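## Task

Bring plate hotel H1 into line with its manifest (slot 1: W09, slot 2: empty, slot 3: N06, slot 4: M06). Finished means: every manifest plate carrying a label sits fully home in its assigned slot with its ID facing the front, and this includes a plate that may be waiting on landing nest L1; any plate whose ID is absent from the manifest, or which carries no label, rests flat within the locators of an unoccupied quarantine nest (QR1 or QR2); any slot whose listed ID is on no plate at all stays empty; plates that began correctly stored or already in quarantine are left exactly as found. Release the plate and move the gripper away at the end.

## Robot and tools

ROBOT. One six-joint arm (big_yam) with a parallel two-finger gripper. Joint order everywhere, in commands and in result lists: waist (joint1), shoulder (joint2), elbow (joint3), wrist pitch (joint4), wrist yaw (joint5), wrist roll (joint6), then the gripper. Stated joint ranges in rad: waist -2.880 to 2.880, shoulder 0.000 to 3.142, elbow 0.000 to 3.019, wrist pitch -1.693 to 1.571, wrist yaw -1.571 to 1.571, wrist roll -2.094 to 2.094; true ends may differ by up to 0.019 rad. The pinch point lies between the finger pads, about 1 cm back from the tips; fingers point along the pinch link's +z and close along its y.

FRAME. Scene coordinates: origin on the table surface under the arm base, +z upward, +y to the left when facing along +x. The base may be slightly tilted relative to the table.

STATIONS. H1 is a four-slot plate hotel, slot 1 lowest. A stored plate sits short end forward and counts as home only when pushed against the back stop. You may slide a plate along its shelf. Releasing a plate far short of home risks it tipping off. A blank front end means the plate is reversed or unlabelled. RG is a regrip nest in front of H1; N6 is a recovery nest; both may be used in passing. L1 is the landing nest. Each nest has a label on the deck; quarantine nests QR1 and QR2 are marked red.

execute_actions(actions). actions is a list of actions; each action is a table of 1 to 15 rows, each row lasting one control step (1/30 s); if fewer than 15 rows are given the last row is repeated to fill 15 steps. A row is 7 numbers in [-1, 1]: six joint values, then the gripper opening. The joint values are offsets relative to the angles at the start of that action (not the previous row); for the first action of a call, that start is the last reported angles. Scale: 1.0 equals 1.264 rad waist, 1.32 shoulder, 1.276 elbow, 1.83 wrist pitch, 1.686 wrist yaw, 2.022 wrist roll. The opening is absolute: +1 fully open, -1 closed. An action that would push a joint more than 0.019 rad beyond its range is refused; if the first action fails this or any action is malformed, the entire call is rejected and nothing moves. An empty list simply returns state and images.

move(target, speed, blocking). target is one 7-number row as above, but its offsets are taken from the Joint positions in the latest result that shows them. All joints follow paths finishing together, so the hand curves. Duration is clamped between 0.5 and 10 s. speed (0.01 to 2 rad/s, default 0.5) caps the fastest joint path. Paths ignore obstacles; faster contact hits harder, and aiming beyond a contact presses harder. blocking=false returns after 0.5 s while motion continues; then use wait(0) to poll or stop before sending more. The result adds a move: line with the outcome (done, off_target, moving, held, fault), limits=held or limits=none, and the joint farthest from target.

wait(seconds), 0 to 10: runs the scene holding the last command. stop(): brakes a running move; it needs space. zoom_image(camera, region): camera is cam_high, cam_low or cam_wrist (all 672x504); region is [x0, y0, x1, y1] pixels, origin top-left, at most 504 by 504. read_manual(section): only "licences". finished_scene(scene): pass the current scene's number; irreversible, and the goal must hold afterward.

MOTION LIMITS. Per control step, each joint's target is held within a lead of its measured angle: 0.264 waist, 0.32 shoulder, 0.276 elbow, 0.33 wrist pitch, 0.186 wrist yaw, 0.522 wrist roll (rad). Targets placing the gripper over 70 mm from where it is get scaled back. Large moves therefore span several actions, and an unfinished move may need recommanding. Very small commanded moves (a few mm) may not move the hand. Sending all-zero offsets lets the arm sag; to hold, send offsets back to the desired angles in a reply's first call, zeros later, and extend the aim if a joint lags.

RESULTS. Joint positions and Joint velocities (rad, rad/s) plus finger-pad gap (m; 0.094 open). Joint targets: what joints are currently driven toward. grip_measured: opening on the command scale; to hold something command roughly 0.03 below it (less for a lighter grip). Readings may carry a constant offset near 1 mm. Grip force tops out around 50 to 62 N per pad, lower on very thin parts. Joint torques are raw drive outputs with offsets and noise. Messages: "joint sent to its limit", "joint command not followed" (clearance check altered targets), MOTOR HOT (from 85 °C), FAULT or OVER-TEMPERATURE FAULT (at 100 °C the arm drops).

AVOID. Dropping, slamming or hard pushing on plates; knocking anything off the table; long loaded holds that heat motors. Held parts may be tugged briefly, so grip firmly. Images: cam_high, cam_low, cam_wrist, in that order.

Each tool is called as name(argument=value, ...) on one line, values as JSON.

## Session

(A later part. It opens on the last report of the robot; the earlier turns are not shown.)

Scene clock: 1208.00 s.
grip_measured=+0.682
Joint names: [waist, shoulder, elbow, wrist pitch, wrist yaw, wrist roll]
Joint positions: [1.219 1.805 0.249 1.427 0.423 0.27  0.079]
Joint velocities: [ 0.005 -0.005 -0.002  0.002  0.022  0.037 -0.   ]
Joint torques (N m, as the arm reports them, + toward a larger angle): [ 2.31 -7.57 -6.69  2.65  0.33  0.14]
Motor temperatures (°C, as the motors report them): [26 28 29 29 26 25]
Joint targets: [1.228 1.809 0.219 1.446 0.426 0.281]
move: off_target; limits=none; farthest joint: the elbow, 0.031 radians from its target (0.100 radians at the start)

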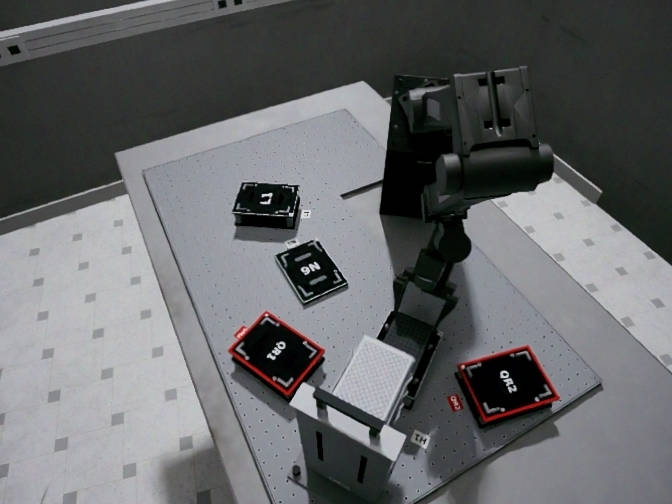

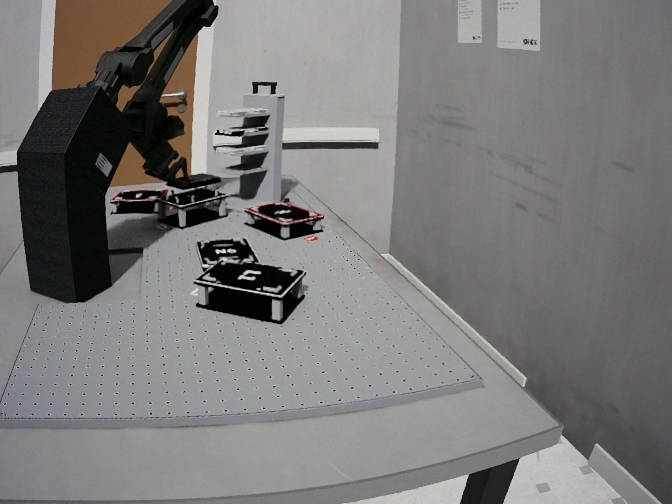

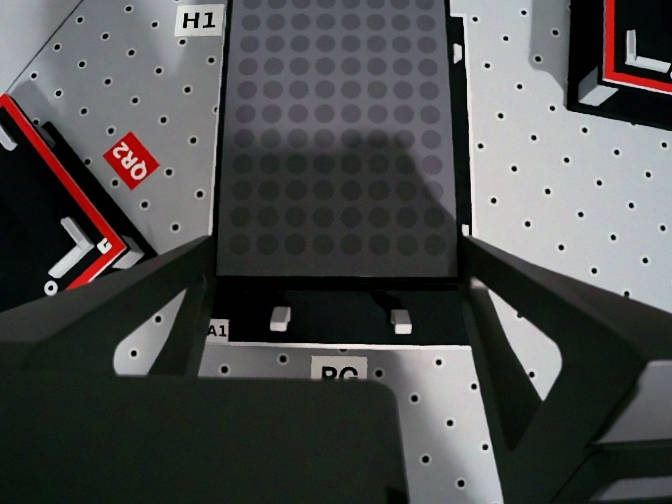

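execute_actions(actions=[[[0.002,0.0035,-0.018,0.0106,0.0006,0.004,0.642],[-0.003,0.005,-0.0125,0.0111,-0.0006,0.004,0.642],[-0.0071,0.0074,-0.0078,0.0120,-0.0018,0.004,0.642],[-0.0074,0.0106,-0.0062,0.0131,-0.0021,0.004,0.642],[-0.0077,0.0145,-0.0045,0.0145,-0.0024,0.004,0.642],[-0.0081,0.0188,-0.0028,0.0161,-0.0027,0.004,0.642],[-0.0084,0.0235,-0.0013,0.0178,-0.0030,0.004,0.642],[-0.0088,0.0283,0.0002,0.0195,-0.0033,0.004,0.642],[-0.0091,0.0330,0.0017,0.0212,-0.0036,0.004,0.642],[-0.0094,0.0374,0.0031,0.0228,-0.0038,0.004,0.642],[-0.0096,0.0412,0.0043,0.0242,-0.0041,0.004,0.642],[-0.0098,0.0445,0.0053,0.0253,-0.0043,0.004,0.642],[-0.0100,0.0468,0.0061,0.0262,-0.0044,0.004,0.642],[-0.0101,0.0483,0.0065,0.0267,-0.0045,0.004,0.642],[-0.0101,0.0488,0.0067,0.0269,-0.0045,0.004,0.642]]])

wait(seconds=0.4)

Scene clock: 1254.73 s.
grip_measured=+0.682
Joint names: [waist, shoulder, elbow, wrist pitch, wrist yaw, wrist roll]
Joint positions: [1.218 1.86  0.249 1.453 0.418 0.27  0.079]
Joint velocities: [-0.005  0.083  0.012  0.017 -0.037  0.022  0.002]
Joint torques (N m, as the arm reports them, + toward a larger angle): [ 0.82 -7.18 -4.07  2.6   0.1   0.11]
Motor temperatures (°C, as the motors report them): [26 28 30 29 26 25]
Joint targets: [1.206 1.870 0.258 1.476 0.416 0.278]

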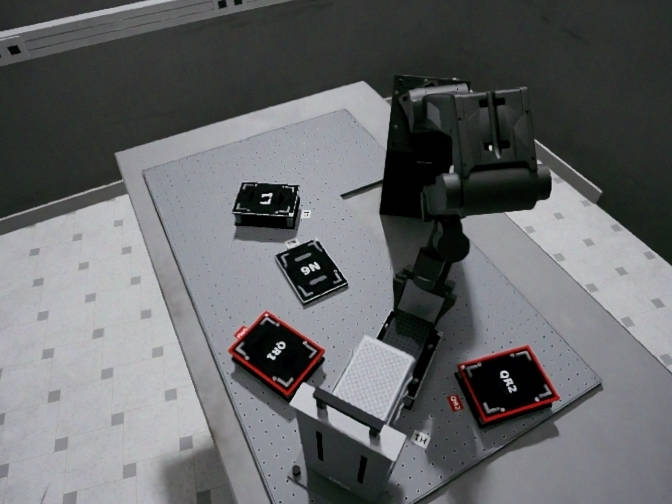

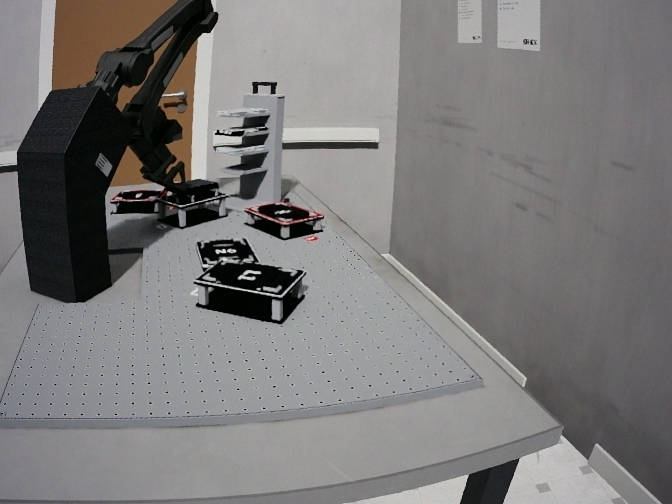

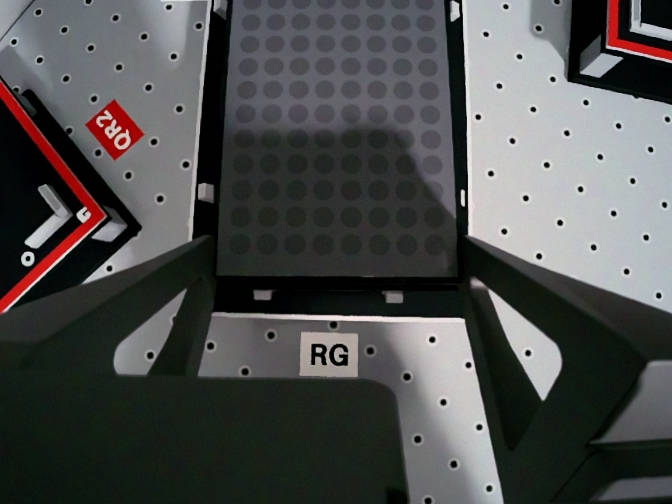

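Scene clock: 1255.13 s.
grip_measured=+0.682
Joint names: [waist, shoulder, elbow, wrist pitch, wrist yaw, wrist roll]
Joint positions: [1.217 1.863 0.249 1.456 0.418 0.27  0.079]
Joint velocities: [-0.005 -0.005  0.012 -0.002 -0.037 -0.022  0.   ]
Joint torques (N m, as the arm reports them, + toward a larger angle): [ 0.82 -7.93 -4.1   2.56  0.15  0.1 ]
Motor temperatures (°C, as the motors report them): [26 28 30 29 26 25]
Joint targets: [1.206 1.870 0.258 1.476 0.416 0.278]
wait: 0.40 s; at rest by 0.27 s

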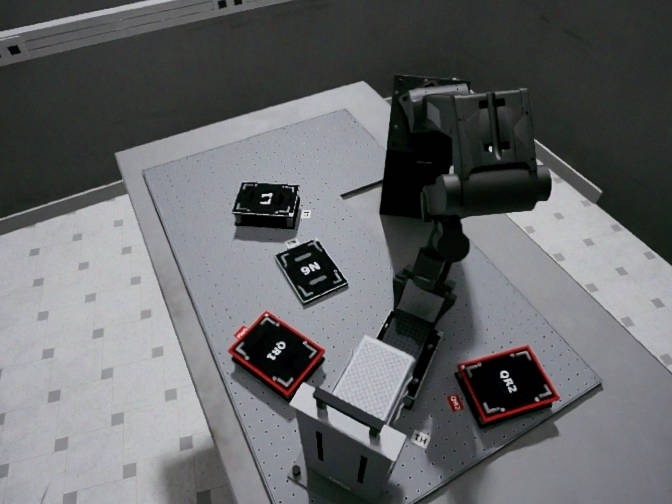

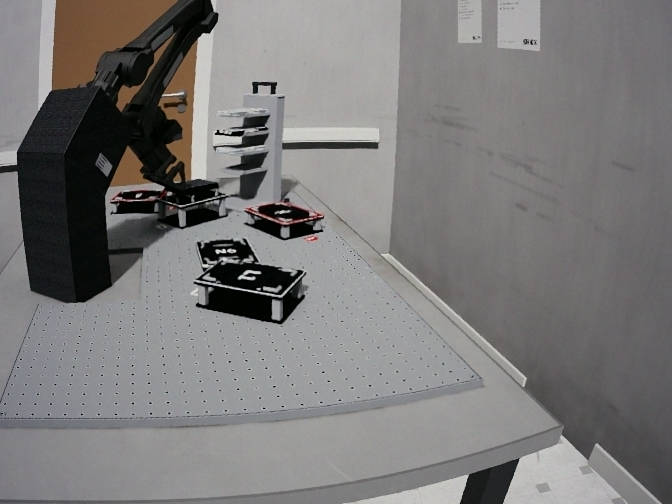

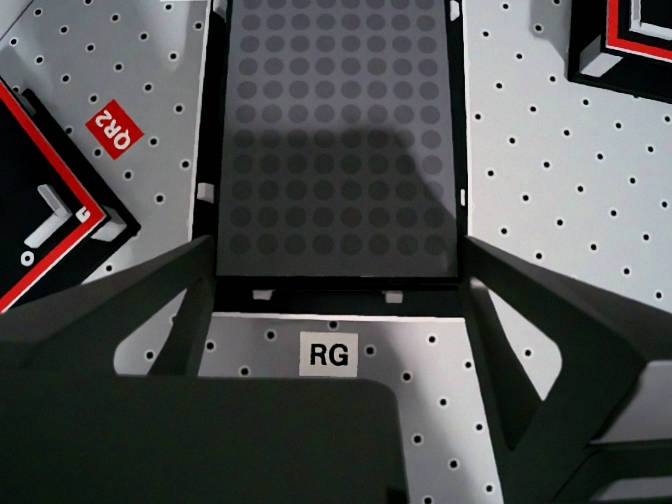

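execute_actions(actions=[[[-0.0087,0.0053,0.0085,0.0109,-0.0012,0.004,0.642],[-0.0087,0.0053,0.0100,0.0109,-0.0012,0.004,0.642],[-0.009,0.0056,0.0115,0.0109,-0.0012,0.004,0.642],[-0.009,0.006,0.0130,0.0109,-0.0012,0.004,0.642],[-0.0095,0.0064,0.0145,0.0109,-0.0012,0.004,0.642],[-0.0095,0.0068,0.0160,0.0109,-0.0012,0.004,0.642],[-0.010,0.007,0.0175,0.0109,-0.0012,0.004,0.642],[-0.010,0.007,0.0190,0.0109,-0.0012,0.004,0.642],[-0.010,0.007,0.0205,0.0109,-0.0012,0.004,0.642],[-0.010,0.007,0.0215,0.0109,-0.0012,0.004,0.642],[-0.010,0.007,0.0225,0.0109,-0.0012,0.004,0.642],[-0.010,0.007,0.0232,0.0109,-0.0012,0.004,0.642]]])

wait(seconds=0.3)

Scene clock: 1264.73 s.
grip_measured=+0.682
Joint names: [waist, shoulder, elbow, wrist pitch, wrist yaw, wrist roll]
Joint positions: [1.215 1.863 0.272 1.456 0.417 0.27  0.079]
Joint velocities: [-0.005 -0.015  0.012 -0.002 -0.007  0.037  0.002]
Joint torques (N m, as the arm reports them, + toward a larger angle): [ 0.34 -7.17 -4.07  2.6   0.14  0.12]
Motor temperatures (°C, as the motors report them): [26 28 30 29 26 25]
Joint targets: [1.204 1.873 0.279 1.476 0.416 0.278]

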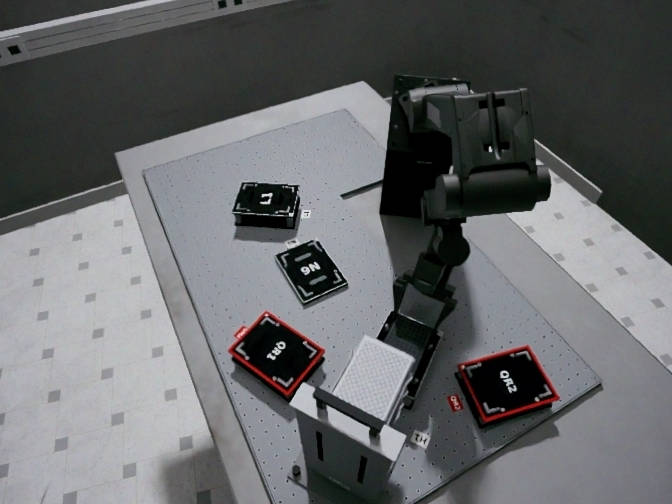

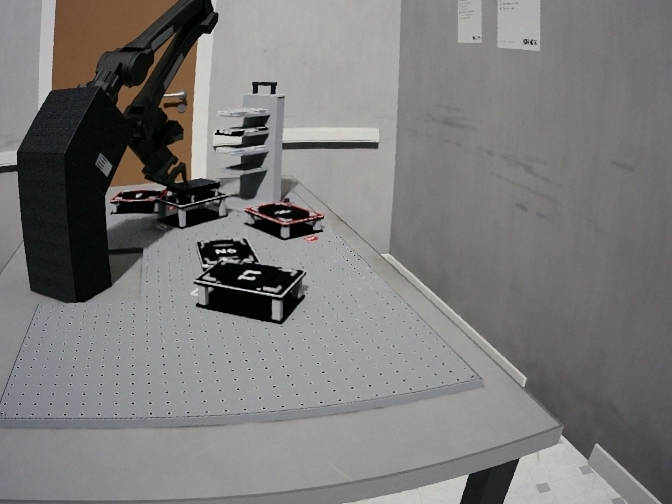

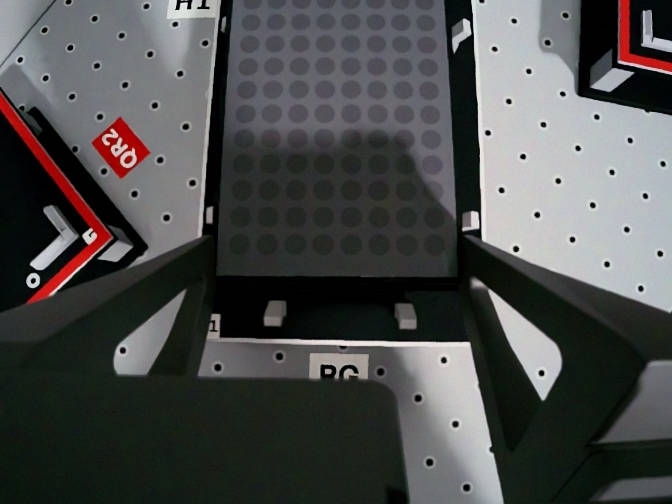

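Scene clock: 1265.03 s.
grip_measured=+0.682
Joint names: [waist, shoulder, elbow, wrist pitch, wrist yaw, wrist roll]
Joint positions: [1.215 1.863 0.272 1.456 0.417 0.27  0.079]
Joint velocities: [ 0.005 -0.015 -0.007 -0.002  0.037 -0.051  0.   ]
Joint torques (N m, as the arm reports them, + toward a larger angle): [ 0.85 -7.12 -4.04  2.72  0.12  0.13]
Motor temperatures (°C, as the motors report them): [26 28 30 29 26 25]
Joint targets: [1.204 1.873 0.279 1.476 0.416 0.278]
wait: 0.30 s; at rest by 0.17 s

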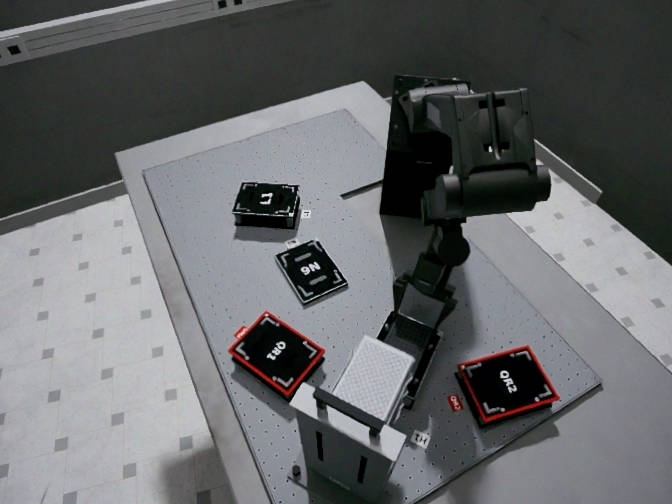

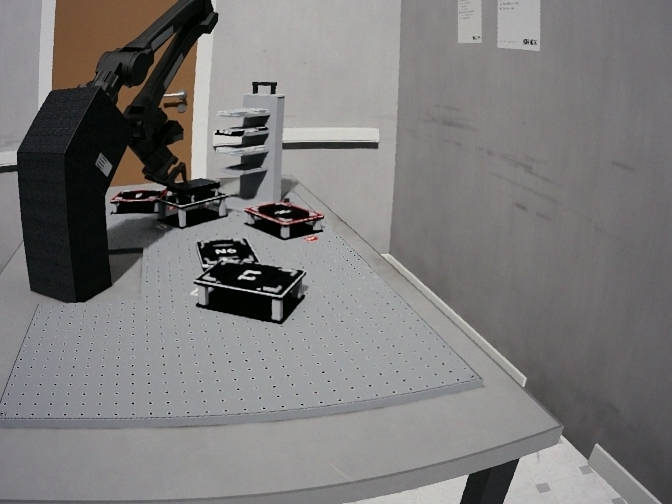

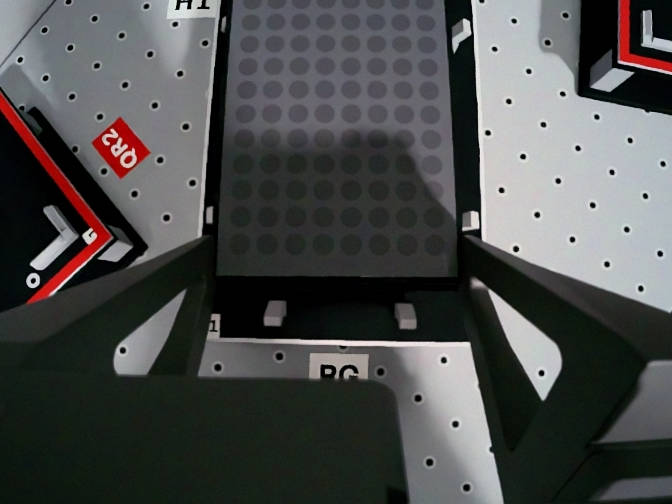

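zoom_image(camera="cam_wrist", region=[170, 0, 510, 360])

zoom_image(camera="cam_low", region=[130, 140, 270, 245])

Region (170, 0, 510, 360) of cam_wrist's 672x504 image, scaled by 1.400, with more detail than that image has.

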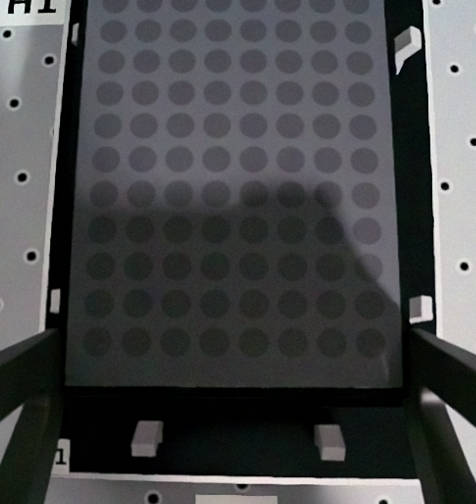

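Region (130, 140, 270, 245) of cam_low's 672x504 image, scaled by 3.600, with more detail than that image has; it fills the top 378 rows of this view, and the rest is white.

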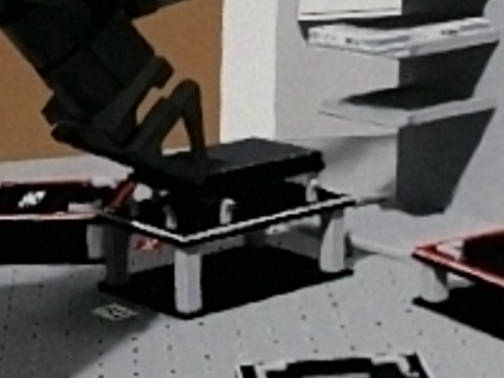

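execute_actions(actions=[[[-0.004,0.0078,0.004,0.0110,0.0006,0.0045,0.642],[0.001,0.0082,0.003,0.0111,0.0018,0.0050,0.642],[0.005,0.0088,0.0024,0.0113,0.0027,0.0056,0.642],[0.0071,0.0095,0.0024,0.0115,0.0035,0.0061,0.642],[0.0077,0.0104,0.0024,0.0118,0.0043,0.0066,0.642],[0.0083,0.0113,0.0024,0.0121,0.0052,0.0072,0.642],[0.0089,0.0123,0.0024,0.0124,0.0061,0.0078,0.642],[0.0094,0.0133,0.0024,0.0128,0.0070,0.0084,0.642],[0.0099,0.0143,0.0024,0.0131,0.0079,0.0090,0.642],[0.0103,0.0152,0.0024,0.0134,0.0088,0.0096,0.642],[0.0107,0.0161,0.0024,0.0137,0.0095,0.0101,0.642],[0.0110,0.0168,0.0024,0.0139,0.0102,0.0105,0.642],[0.0112,0.0173,0.0024,0.0141,0.0106,0.0108,0.642],[0.0113,0.0176,0.0024,0.0142,0.0109,0.0110,0.642],[0.0113,0.0177,0.0024,0.0142,0.0110,0.0111,0.642]]])

wait(seconds=0.3)

zoom_image(camera="cam_wrist", region=[170, 0, 510, 360])

Scene clock: 1327.90 s.
grip_measured=+0.682
Joint names: [waist, shoulder, elbow, wrist pitch, wrist yaw, wrist roll]
Joint positions: [1.218 1.876 0.272 1.462 0.433 0.28  0.079]
Joint velocities: [-0.005  0.024  0.002 -0.007  0.095 -0.007  0.   ]
Joint torques (N m, as the arm reports them, + toward a larger angle): [ 2.37 -6.93 -4.43  2.53  0.32  0.18]
Motor temperatures (°C, as the motors report them): [26 28 30 29 26 25]
Joint targets: [1.230 1.887 0.275 1.483 0.436 0.293]

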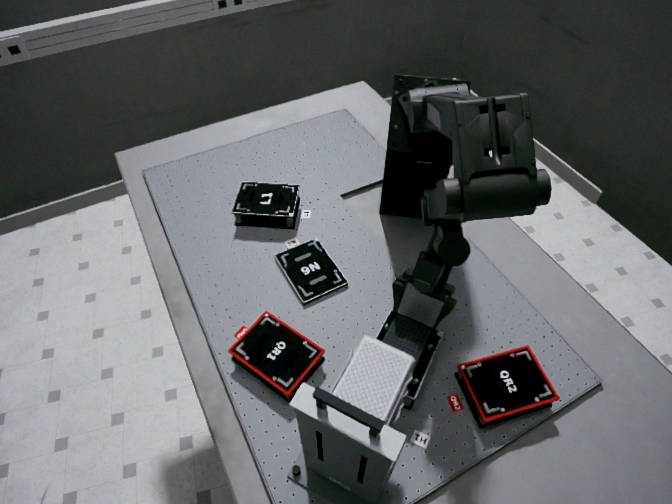

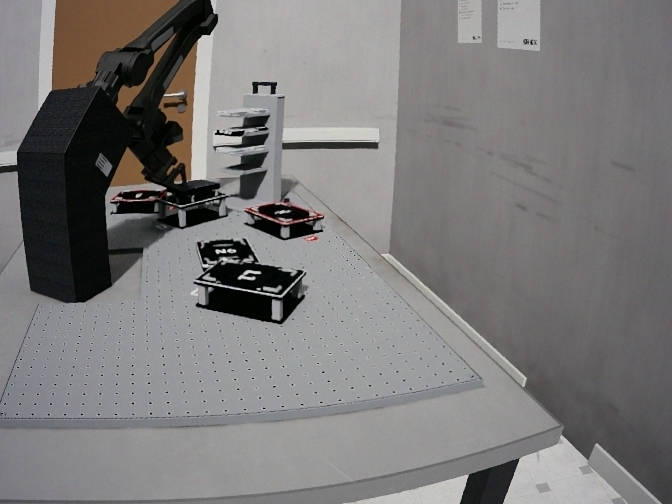

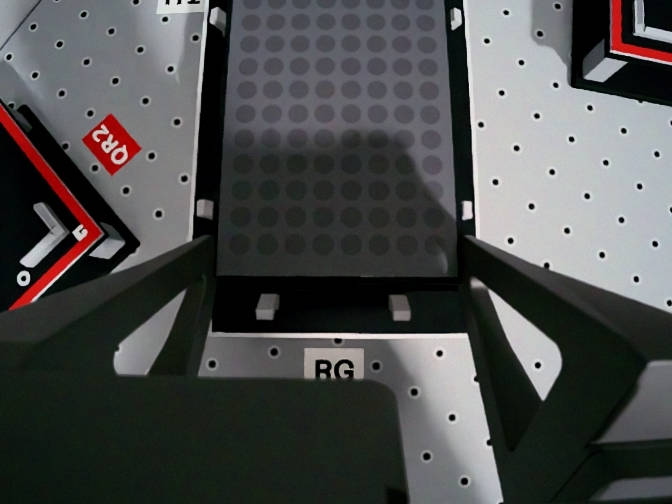

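Scene clock: 1328.20 s.
grip_measured=+0.682
Joint names: [waist, shoulder, elbow, wrist pitch, wrist yaw, wrist roll]
Joint positions: [1.219 1.877 0.272 1.463 0.433 0.282 0.079]
Joint velocities: [-0.005 -0.015  0.017 -0.012  0.007 -0.022 -0.001]
Joint torques (N m, as the arm reports them, + toward a larger angle): [ 3.09 -7.06 -4.4   2.55  0.35  0.1 ]
Motor temperatures (°C, as the motors report them): [26 28 30 29 26 25]
Joint targets: [1.230 1.887 0.275 1.482 0.436 0.293]
wait: 0.30 s; at rest by 0.20 s

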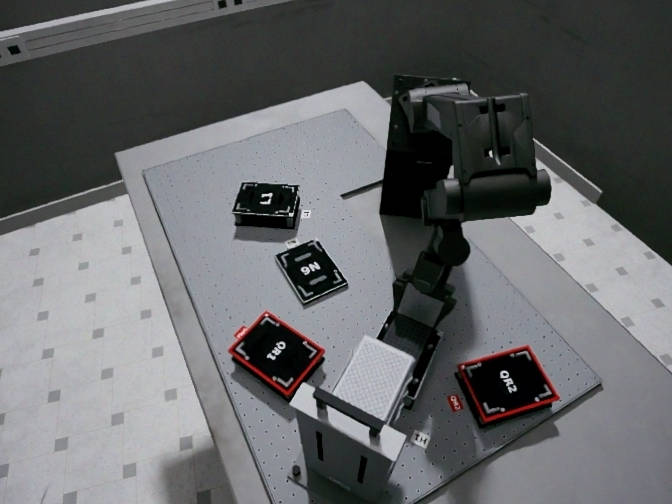

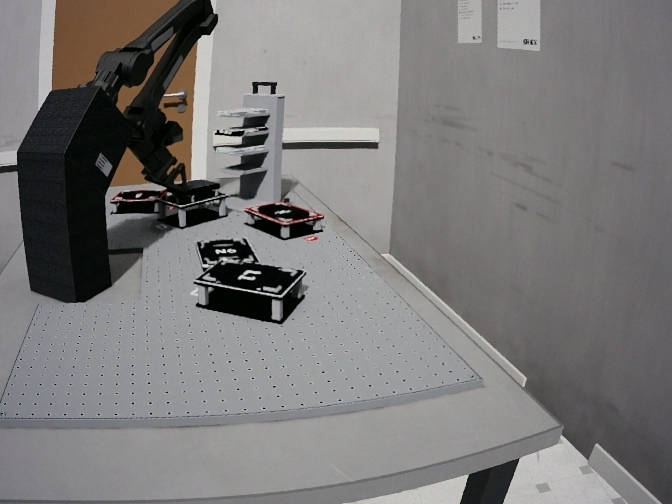

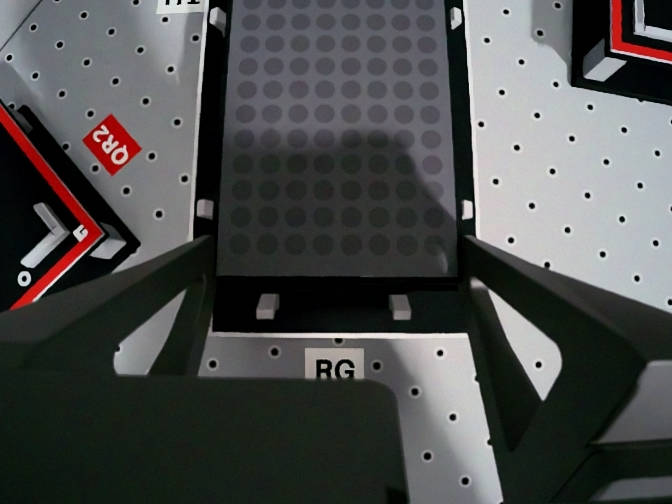

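Region (170, 0, 510, 360) of cam_wrist's 672x504 image, scaled by 1.400, with more detail than that image has.

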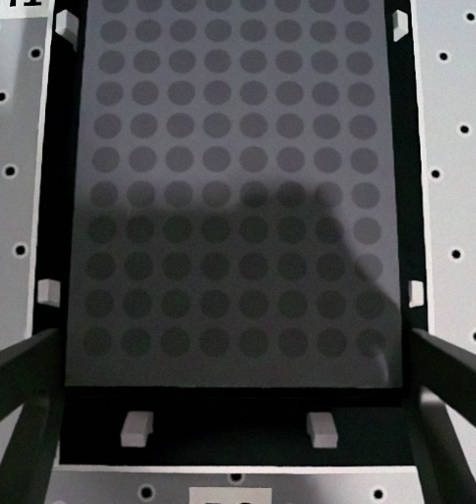

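execute_actions(actions=[[[0.004,0.0080,0.0055,0.0106,0.0006,0.003,0.642],[-0.001,0.0094,0.0089,0.0110,-0.0006,0.003,0.642],[-0.005,0.0115,0.0099,0.0117,-0.0018,0.003,0.642],[-0.0071,0.0144,0.0113,0.0127,-0.0024,0.003,0.642],[-0.0078,0.0179,0.0130,0.0139,-0.0027,0.003,0.642],[-0.0081,0.0217,0.0149,0.0152,-0.0030,0.003,0.642],[-0.0084,0.0260,0.0170,0.0166,-0.0033,0.003,0.642],[-0.0087,0.0302,0.0191,0.0180,-0.0037,0.003,0.642],[-0.0090,0.0345,0.0212,0.0194,-0.0040,0.003,0.642],[-0.0093,0.0384,0.0231,0.0208,-0.0044,0.003,0.642],[-0.0095,0.0418,0.0248,0.0219,-0.0046,0.003,0.642],[-0.0097,0.0447,0.0262,0.0229,-0.0049,0.003,0.642],[-0.0099,0.0468,0.0272,0.0236,-0.0051,0.003,0.642],[-0.0100,0.0481,0.0279,0.0240,-0.0052,0.003,0.642],[-0.0100,0.0486,0.0281,0.0242,-0.0052,0.003,0.642]]])

wait(seconds=0.4)

zoom_image(camera="cam_wrist", region=[170, 0, 510, 360])

zoom_image(camera="cam_low", region=[130, 140, 270, 245])

Scene clock: 1356.10 s.
grip_measured=+0.682
Joint names: [waist, shoulder, elbow, wrist pitch, wrist yaw, wrist roll]
Joint positions: [1.216 1.931 0.299 1.486 0.427 0.282 0.079]
Joint velocities: [-0.005  0.063  0.032  0.09  -0.066 -0.066  0.   ]
Joint torques (N m, as the arm reports them, + toward a larger angle): [ 0.61 -7.48 -4.41  2.62  0.11  0.07]
Motor temperatures (°C, as the motors report them): [26 28 30 29 26 25]
Joint targets: [1.206 1.941 0.308 1.507 0.424 0.288]

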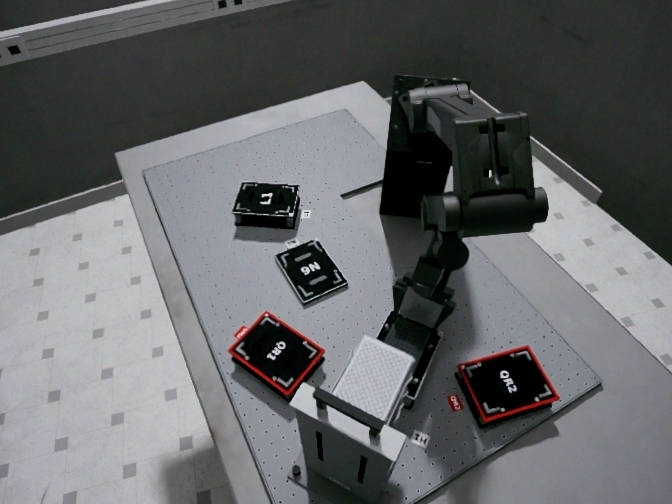

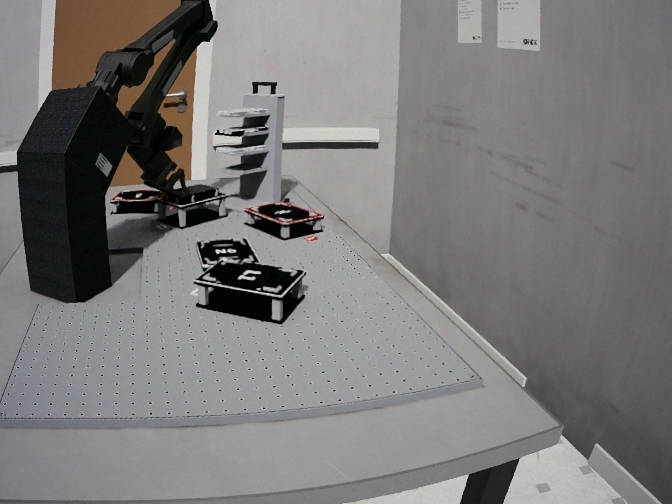

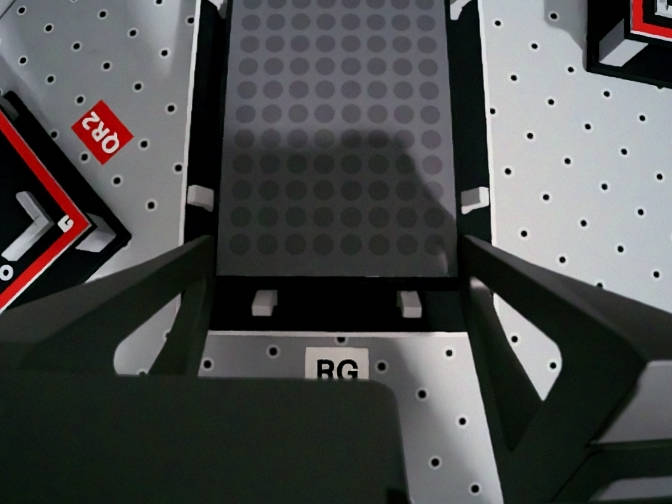

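Scene clock: 1356.50 s.
grip_measured=+0.682
Joint names: [waist, shoulder, elbow, wrist pitch, wrist yaw, wrist roll]
Joint positions: [1.216 1.932 0.301 1.488 0.427 0.282 0.079]
Joint velocities: [-0.005 -0.005 -0.007 -0.002 -0.037 -0.066  0.001]
Joint torques (N m, as the arm reports them, + toward a larger angle): [ 0.6  -7.31 -4.22  2.54  0.11  0.1 ]
Motor temperatures (°C, as the motors report them): [26 28 30 29 26 25]
Joint targets: [1.206 1.941 0.308 1.507 0.424 0.288]
wait: 0.40 s; at rest by 0.20 s

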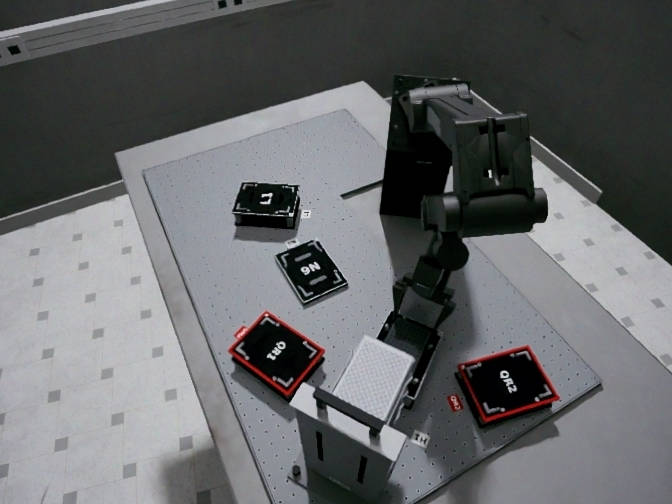

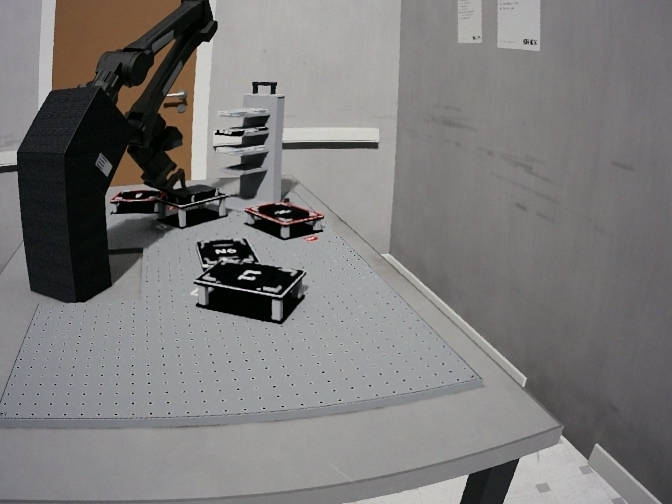

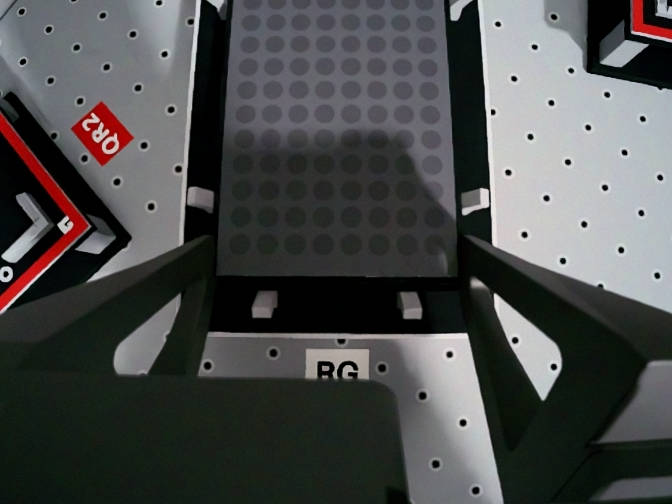

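Region (170, 0, 510, 360) of cam_wrist's 672x504 image, scaled by 1.400, with more detail than that image has.

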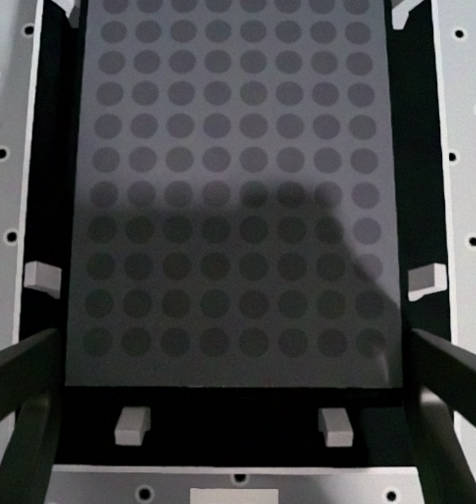

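Region (130, 140, 270, 245) of cam_low's 672x504 image, scaled by 3.600, with more detail than that image has; it fills the top 378 rows of this view, and the rest is white.

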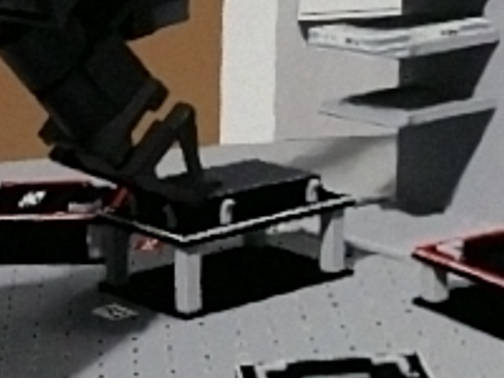

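execute_actions(actions=[[[-0.0079,0.0070,0.0065,0.0105,-0.0018,0.003,0.642],[-0.0080,0.0075,0.0076,0.0106,-0.0018,0.003,0.642],[-0.0080,0.0083,0.0081,0.0109,-0.0019,0.003,0.642],[-0.0081,0.0094,0.0085,0.0113,-0.0020,0.003,0.642],[-0.0083,0.0108,0.0091,0.0117,-0.0021,0.003,0.642],[-0.0084,0.0123,0.0096,0.0122,-0.0022,0.003,0.642],[-0.0085,0.0139,0.0103,0.0127,-0.0023,0.003,0.642],[-0.0087,0.0155,0.0109,0.0133,-0.0024,0.003,0.642],[-0.0088,0.0171,0.0116,0.0138,-0.0025,0.003,0.642],[-0.0090,0.0187,0.0122,0.0143,-0.0026,0.003,0.642],[-0.0091,0.0200,0.0127,0.0147,-0.0027,0.003,0.642],[-0.0092,0.0211,0.0131,0.0151,-0.0028,0.003,0.642],[-0.0092,0.0219,0.0134,0.0154,-0.0029,0.003,0.642],[-0.0093,0.0224,0.0136,0.0155,-0.0029,0.003,0.642],[-0.0093,0.0226,0.0137,0.0156,-0.0029,0.003,0.642]]])

wait(seconds=0.4)

zoom_image(camera="cam_wrist", region=[150, 0, 530, 360])

zoom_image(camera="cam_low", region=[130, 140, 270, 245])

Scene clock: 1375.10 s.
grip_measured=+0.682
Joint names: [waist, shoulder, elbow, wrist pitch, wrist yaw, wrist roll]
Joint positions: [1.214 1.951 0.311 1.498 0.425 0.282 0.079]
Joint velocities: [-0.005  0.034 -0.002  0.017  0.022 -0.022 -0.   ]
Joint torques (N m, as the arm reports them, + toward a larger angle): [ 1.14 -6.9  -4.41  2.57  0.06  0.09]
Motor temperatures (°C, as the motors report them): [26 28 30 29 26 25]
Joint targets: [1.204 1.962 0.318 1.517 0.422 0.289]

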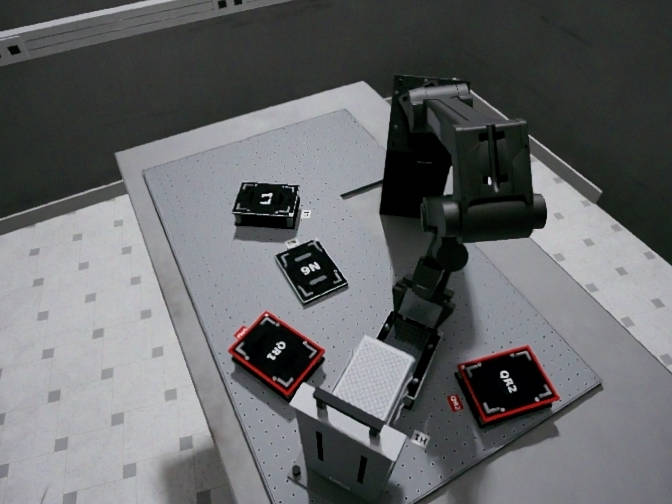

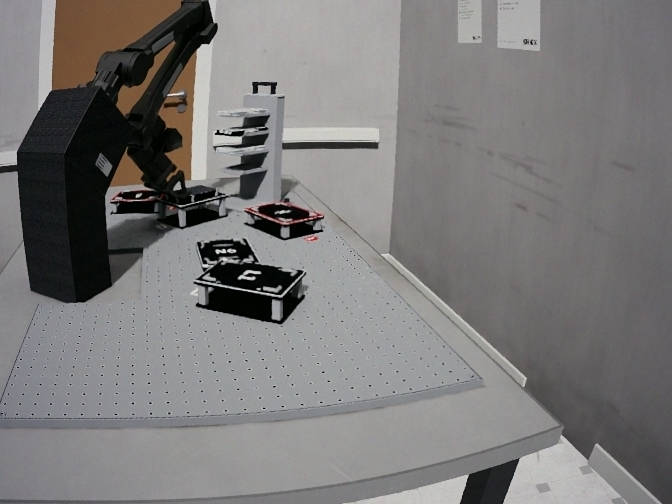

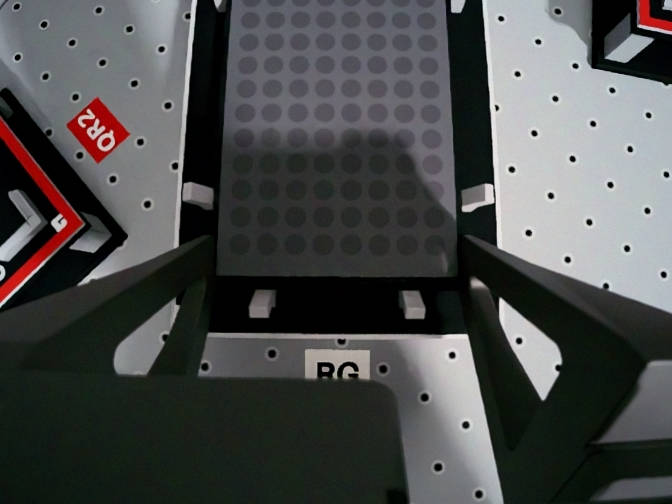

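Scene clock: 1375.50 s.
grip_measured=+0.682
Joint names: [waist, shoulder, elbow, wrist pitch, wrist yaw, wrist roll]
Joint positions: [1.214 1.952 0.311 1.498 0.425 0.282 0.079]
Joint velocities: [ 0.005  0.005 -0.027  0.002  0.037  0.022 -0.001]
Joint torques (N m, as the arm reports them, + toward a larger angle): [ 0.76 -7.09 -4.3   2.57  0.09  0.08]
Motor temperatures (°C, as the motors report them): [26 28 30 29 26 25]
Joint targets: [1.204 1.962 0.319 1.517 0.422 0.289]
wait: 0.40 s; at rest by 0.17 s

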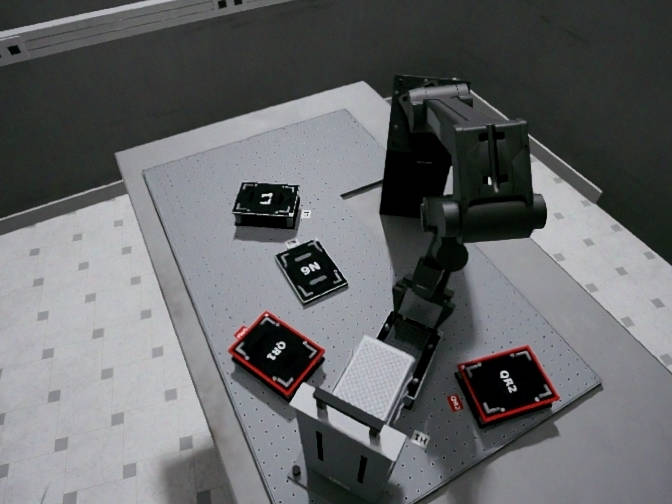

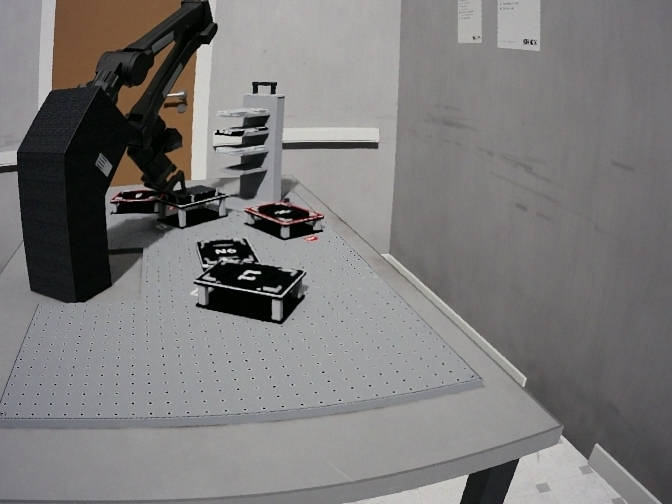

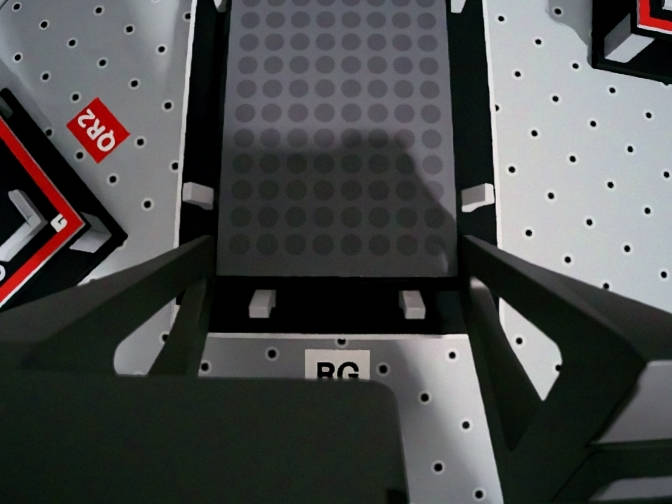

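Region (150, 0, 530, 360) of cam_wrist's 672x504 image, scaled by 1.326, with more detail than that image has; it fills the top 477 rows of this view, and the rest is white.

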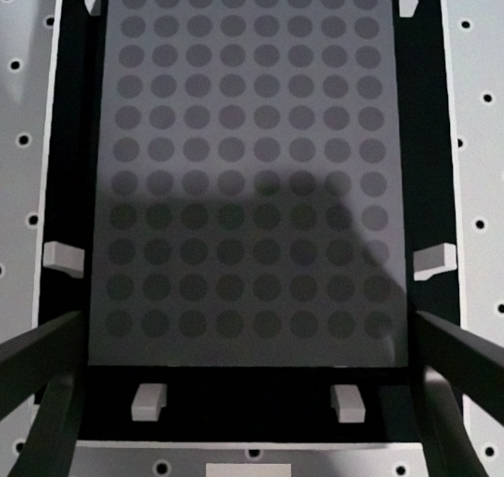

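Region (130, 140, 270, 245) of cam_low's 672x504 image, scaled by 3.600, with more detail than that image has; it fills the top 378 rows of this view, and the rest is white.

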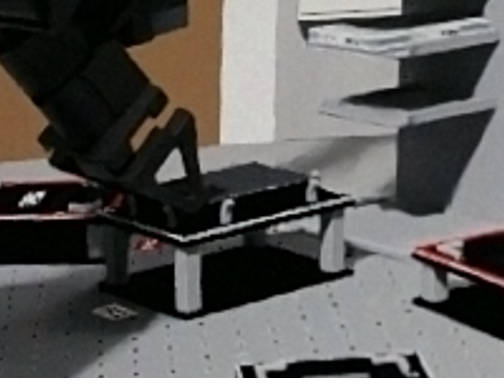

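execute_actions(actions=[[[-0.004,0.004,0.003,0.006,-0.001,0.002,0.655],[-0.004,0.004,0.003,0.006,-0.001,0.002,0.668],[-0.004,0.004,0.003,0.006,-0.001,0.002,0.68],[-0.004,0.004,0.003,0.006,-0.001,0.002,0.69],[-0.004,0.004,0.003,0.006,-0.001,0.002,0.70],[-0.004,0.004,0.003,0.006,-0.001,0.002,0.71],[-0.004,0.004,0.003,0.006,-0.001,0.002,0.73],[-0.004,0.004,0.003,0.006,-0.001,0.002,0.76],[-0.004,0.004,0.003,0.006,-0.001,0.002,0.80],[-0.004,0.004,0.003,0.006,-0.001,0.002,0.84],[-0.004,0.004,0.003,0.006,-0.001,0.002,0.88],[-0.004,0.004,0.003,0.006,-0.001,0.002,0.90]]])

zoom_image(camera="cam_wrist", region=[150, 0, 530, 360])

Scene clock: 1387.77 s.
grip_measured=+0.898
Joint names: [waist, shoulder, elbow, wrist pitch, wrist yaw, wrist roll]
Joint positions: [1.214 1.952 0.311 1.498 0.425 0.282 0.089]
Joint velocities: [ 0.005 -0.005 -0.012  0.007 -0.022 -0.051 -0.   ]
Joint torques (N m, as the arm reports them, + toward a larger angle): [ 1.27 -7.66 -4.46  2.24  0.16  0.06]
Motor temperatures (°C, as the motors report them): [26 28 30 29 26 25]
Joint targets: [1.209 1.957 0.315 1.509 0.423 0.286]

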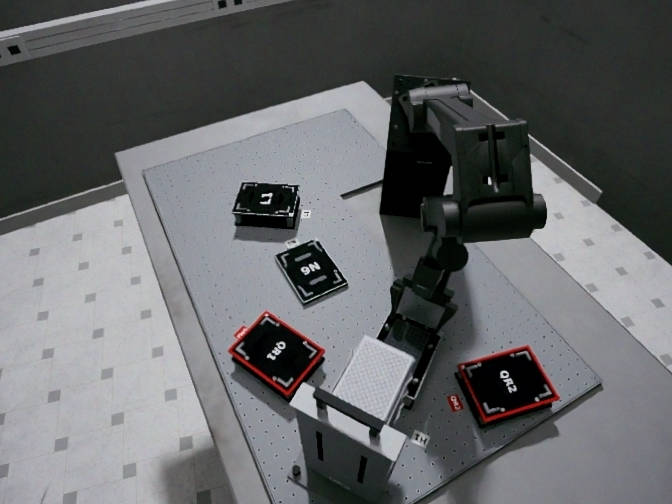

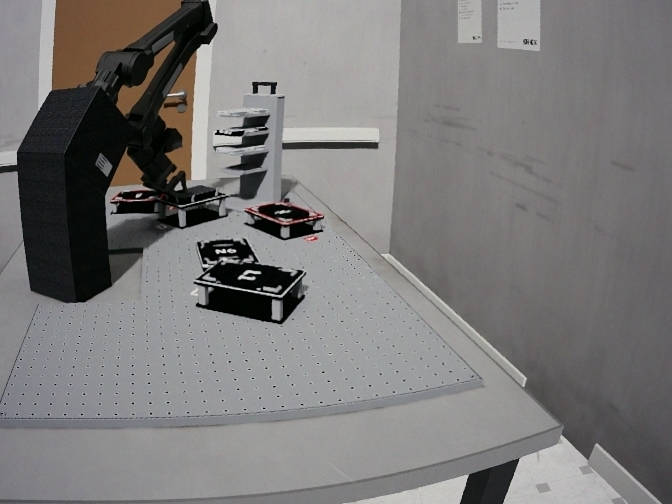

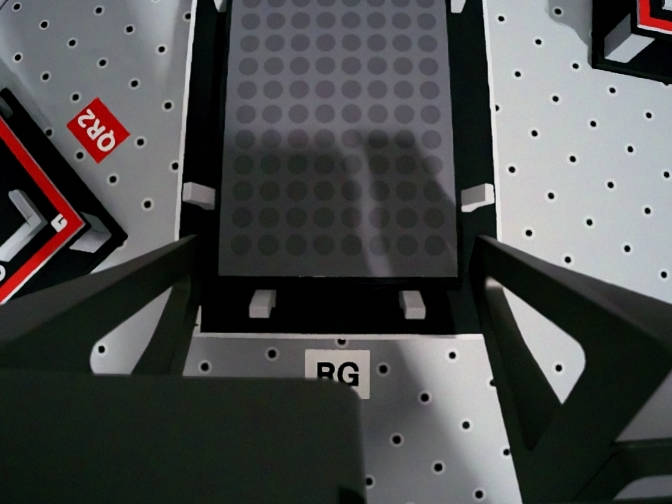

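Region (150, 0, 530, 360) of cam_wrist's 672x504 image, scaled by 1.326, with more detail than that image has; it fills the top 477 rows of this view, and the rest is white.

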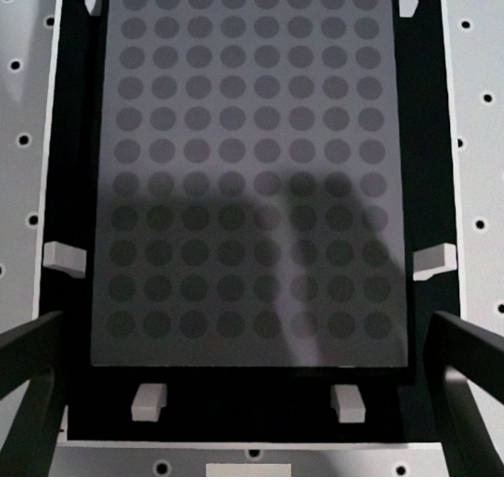

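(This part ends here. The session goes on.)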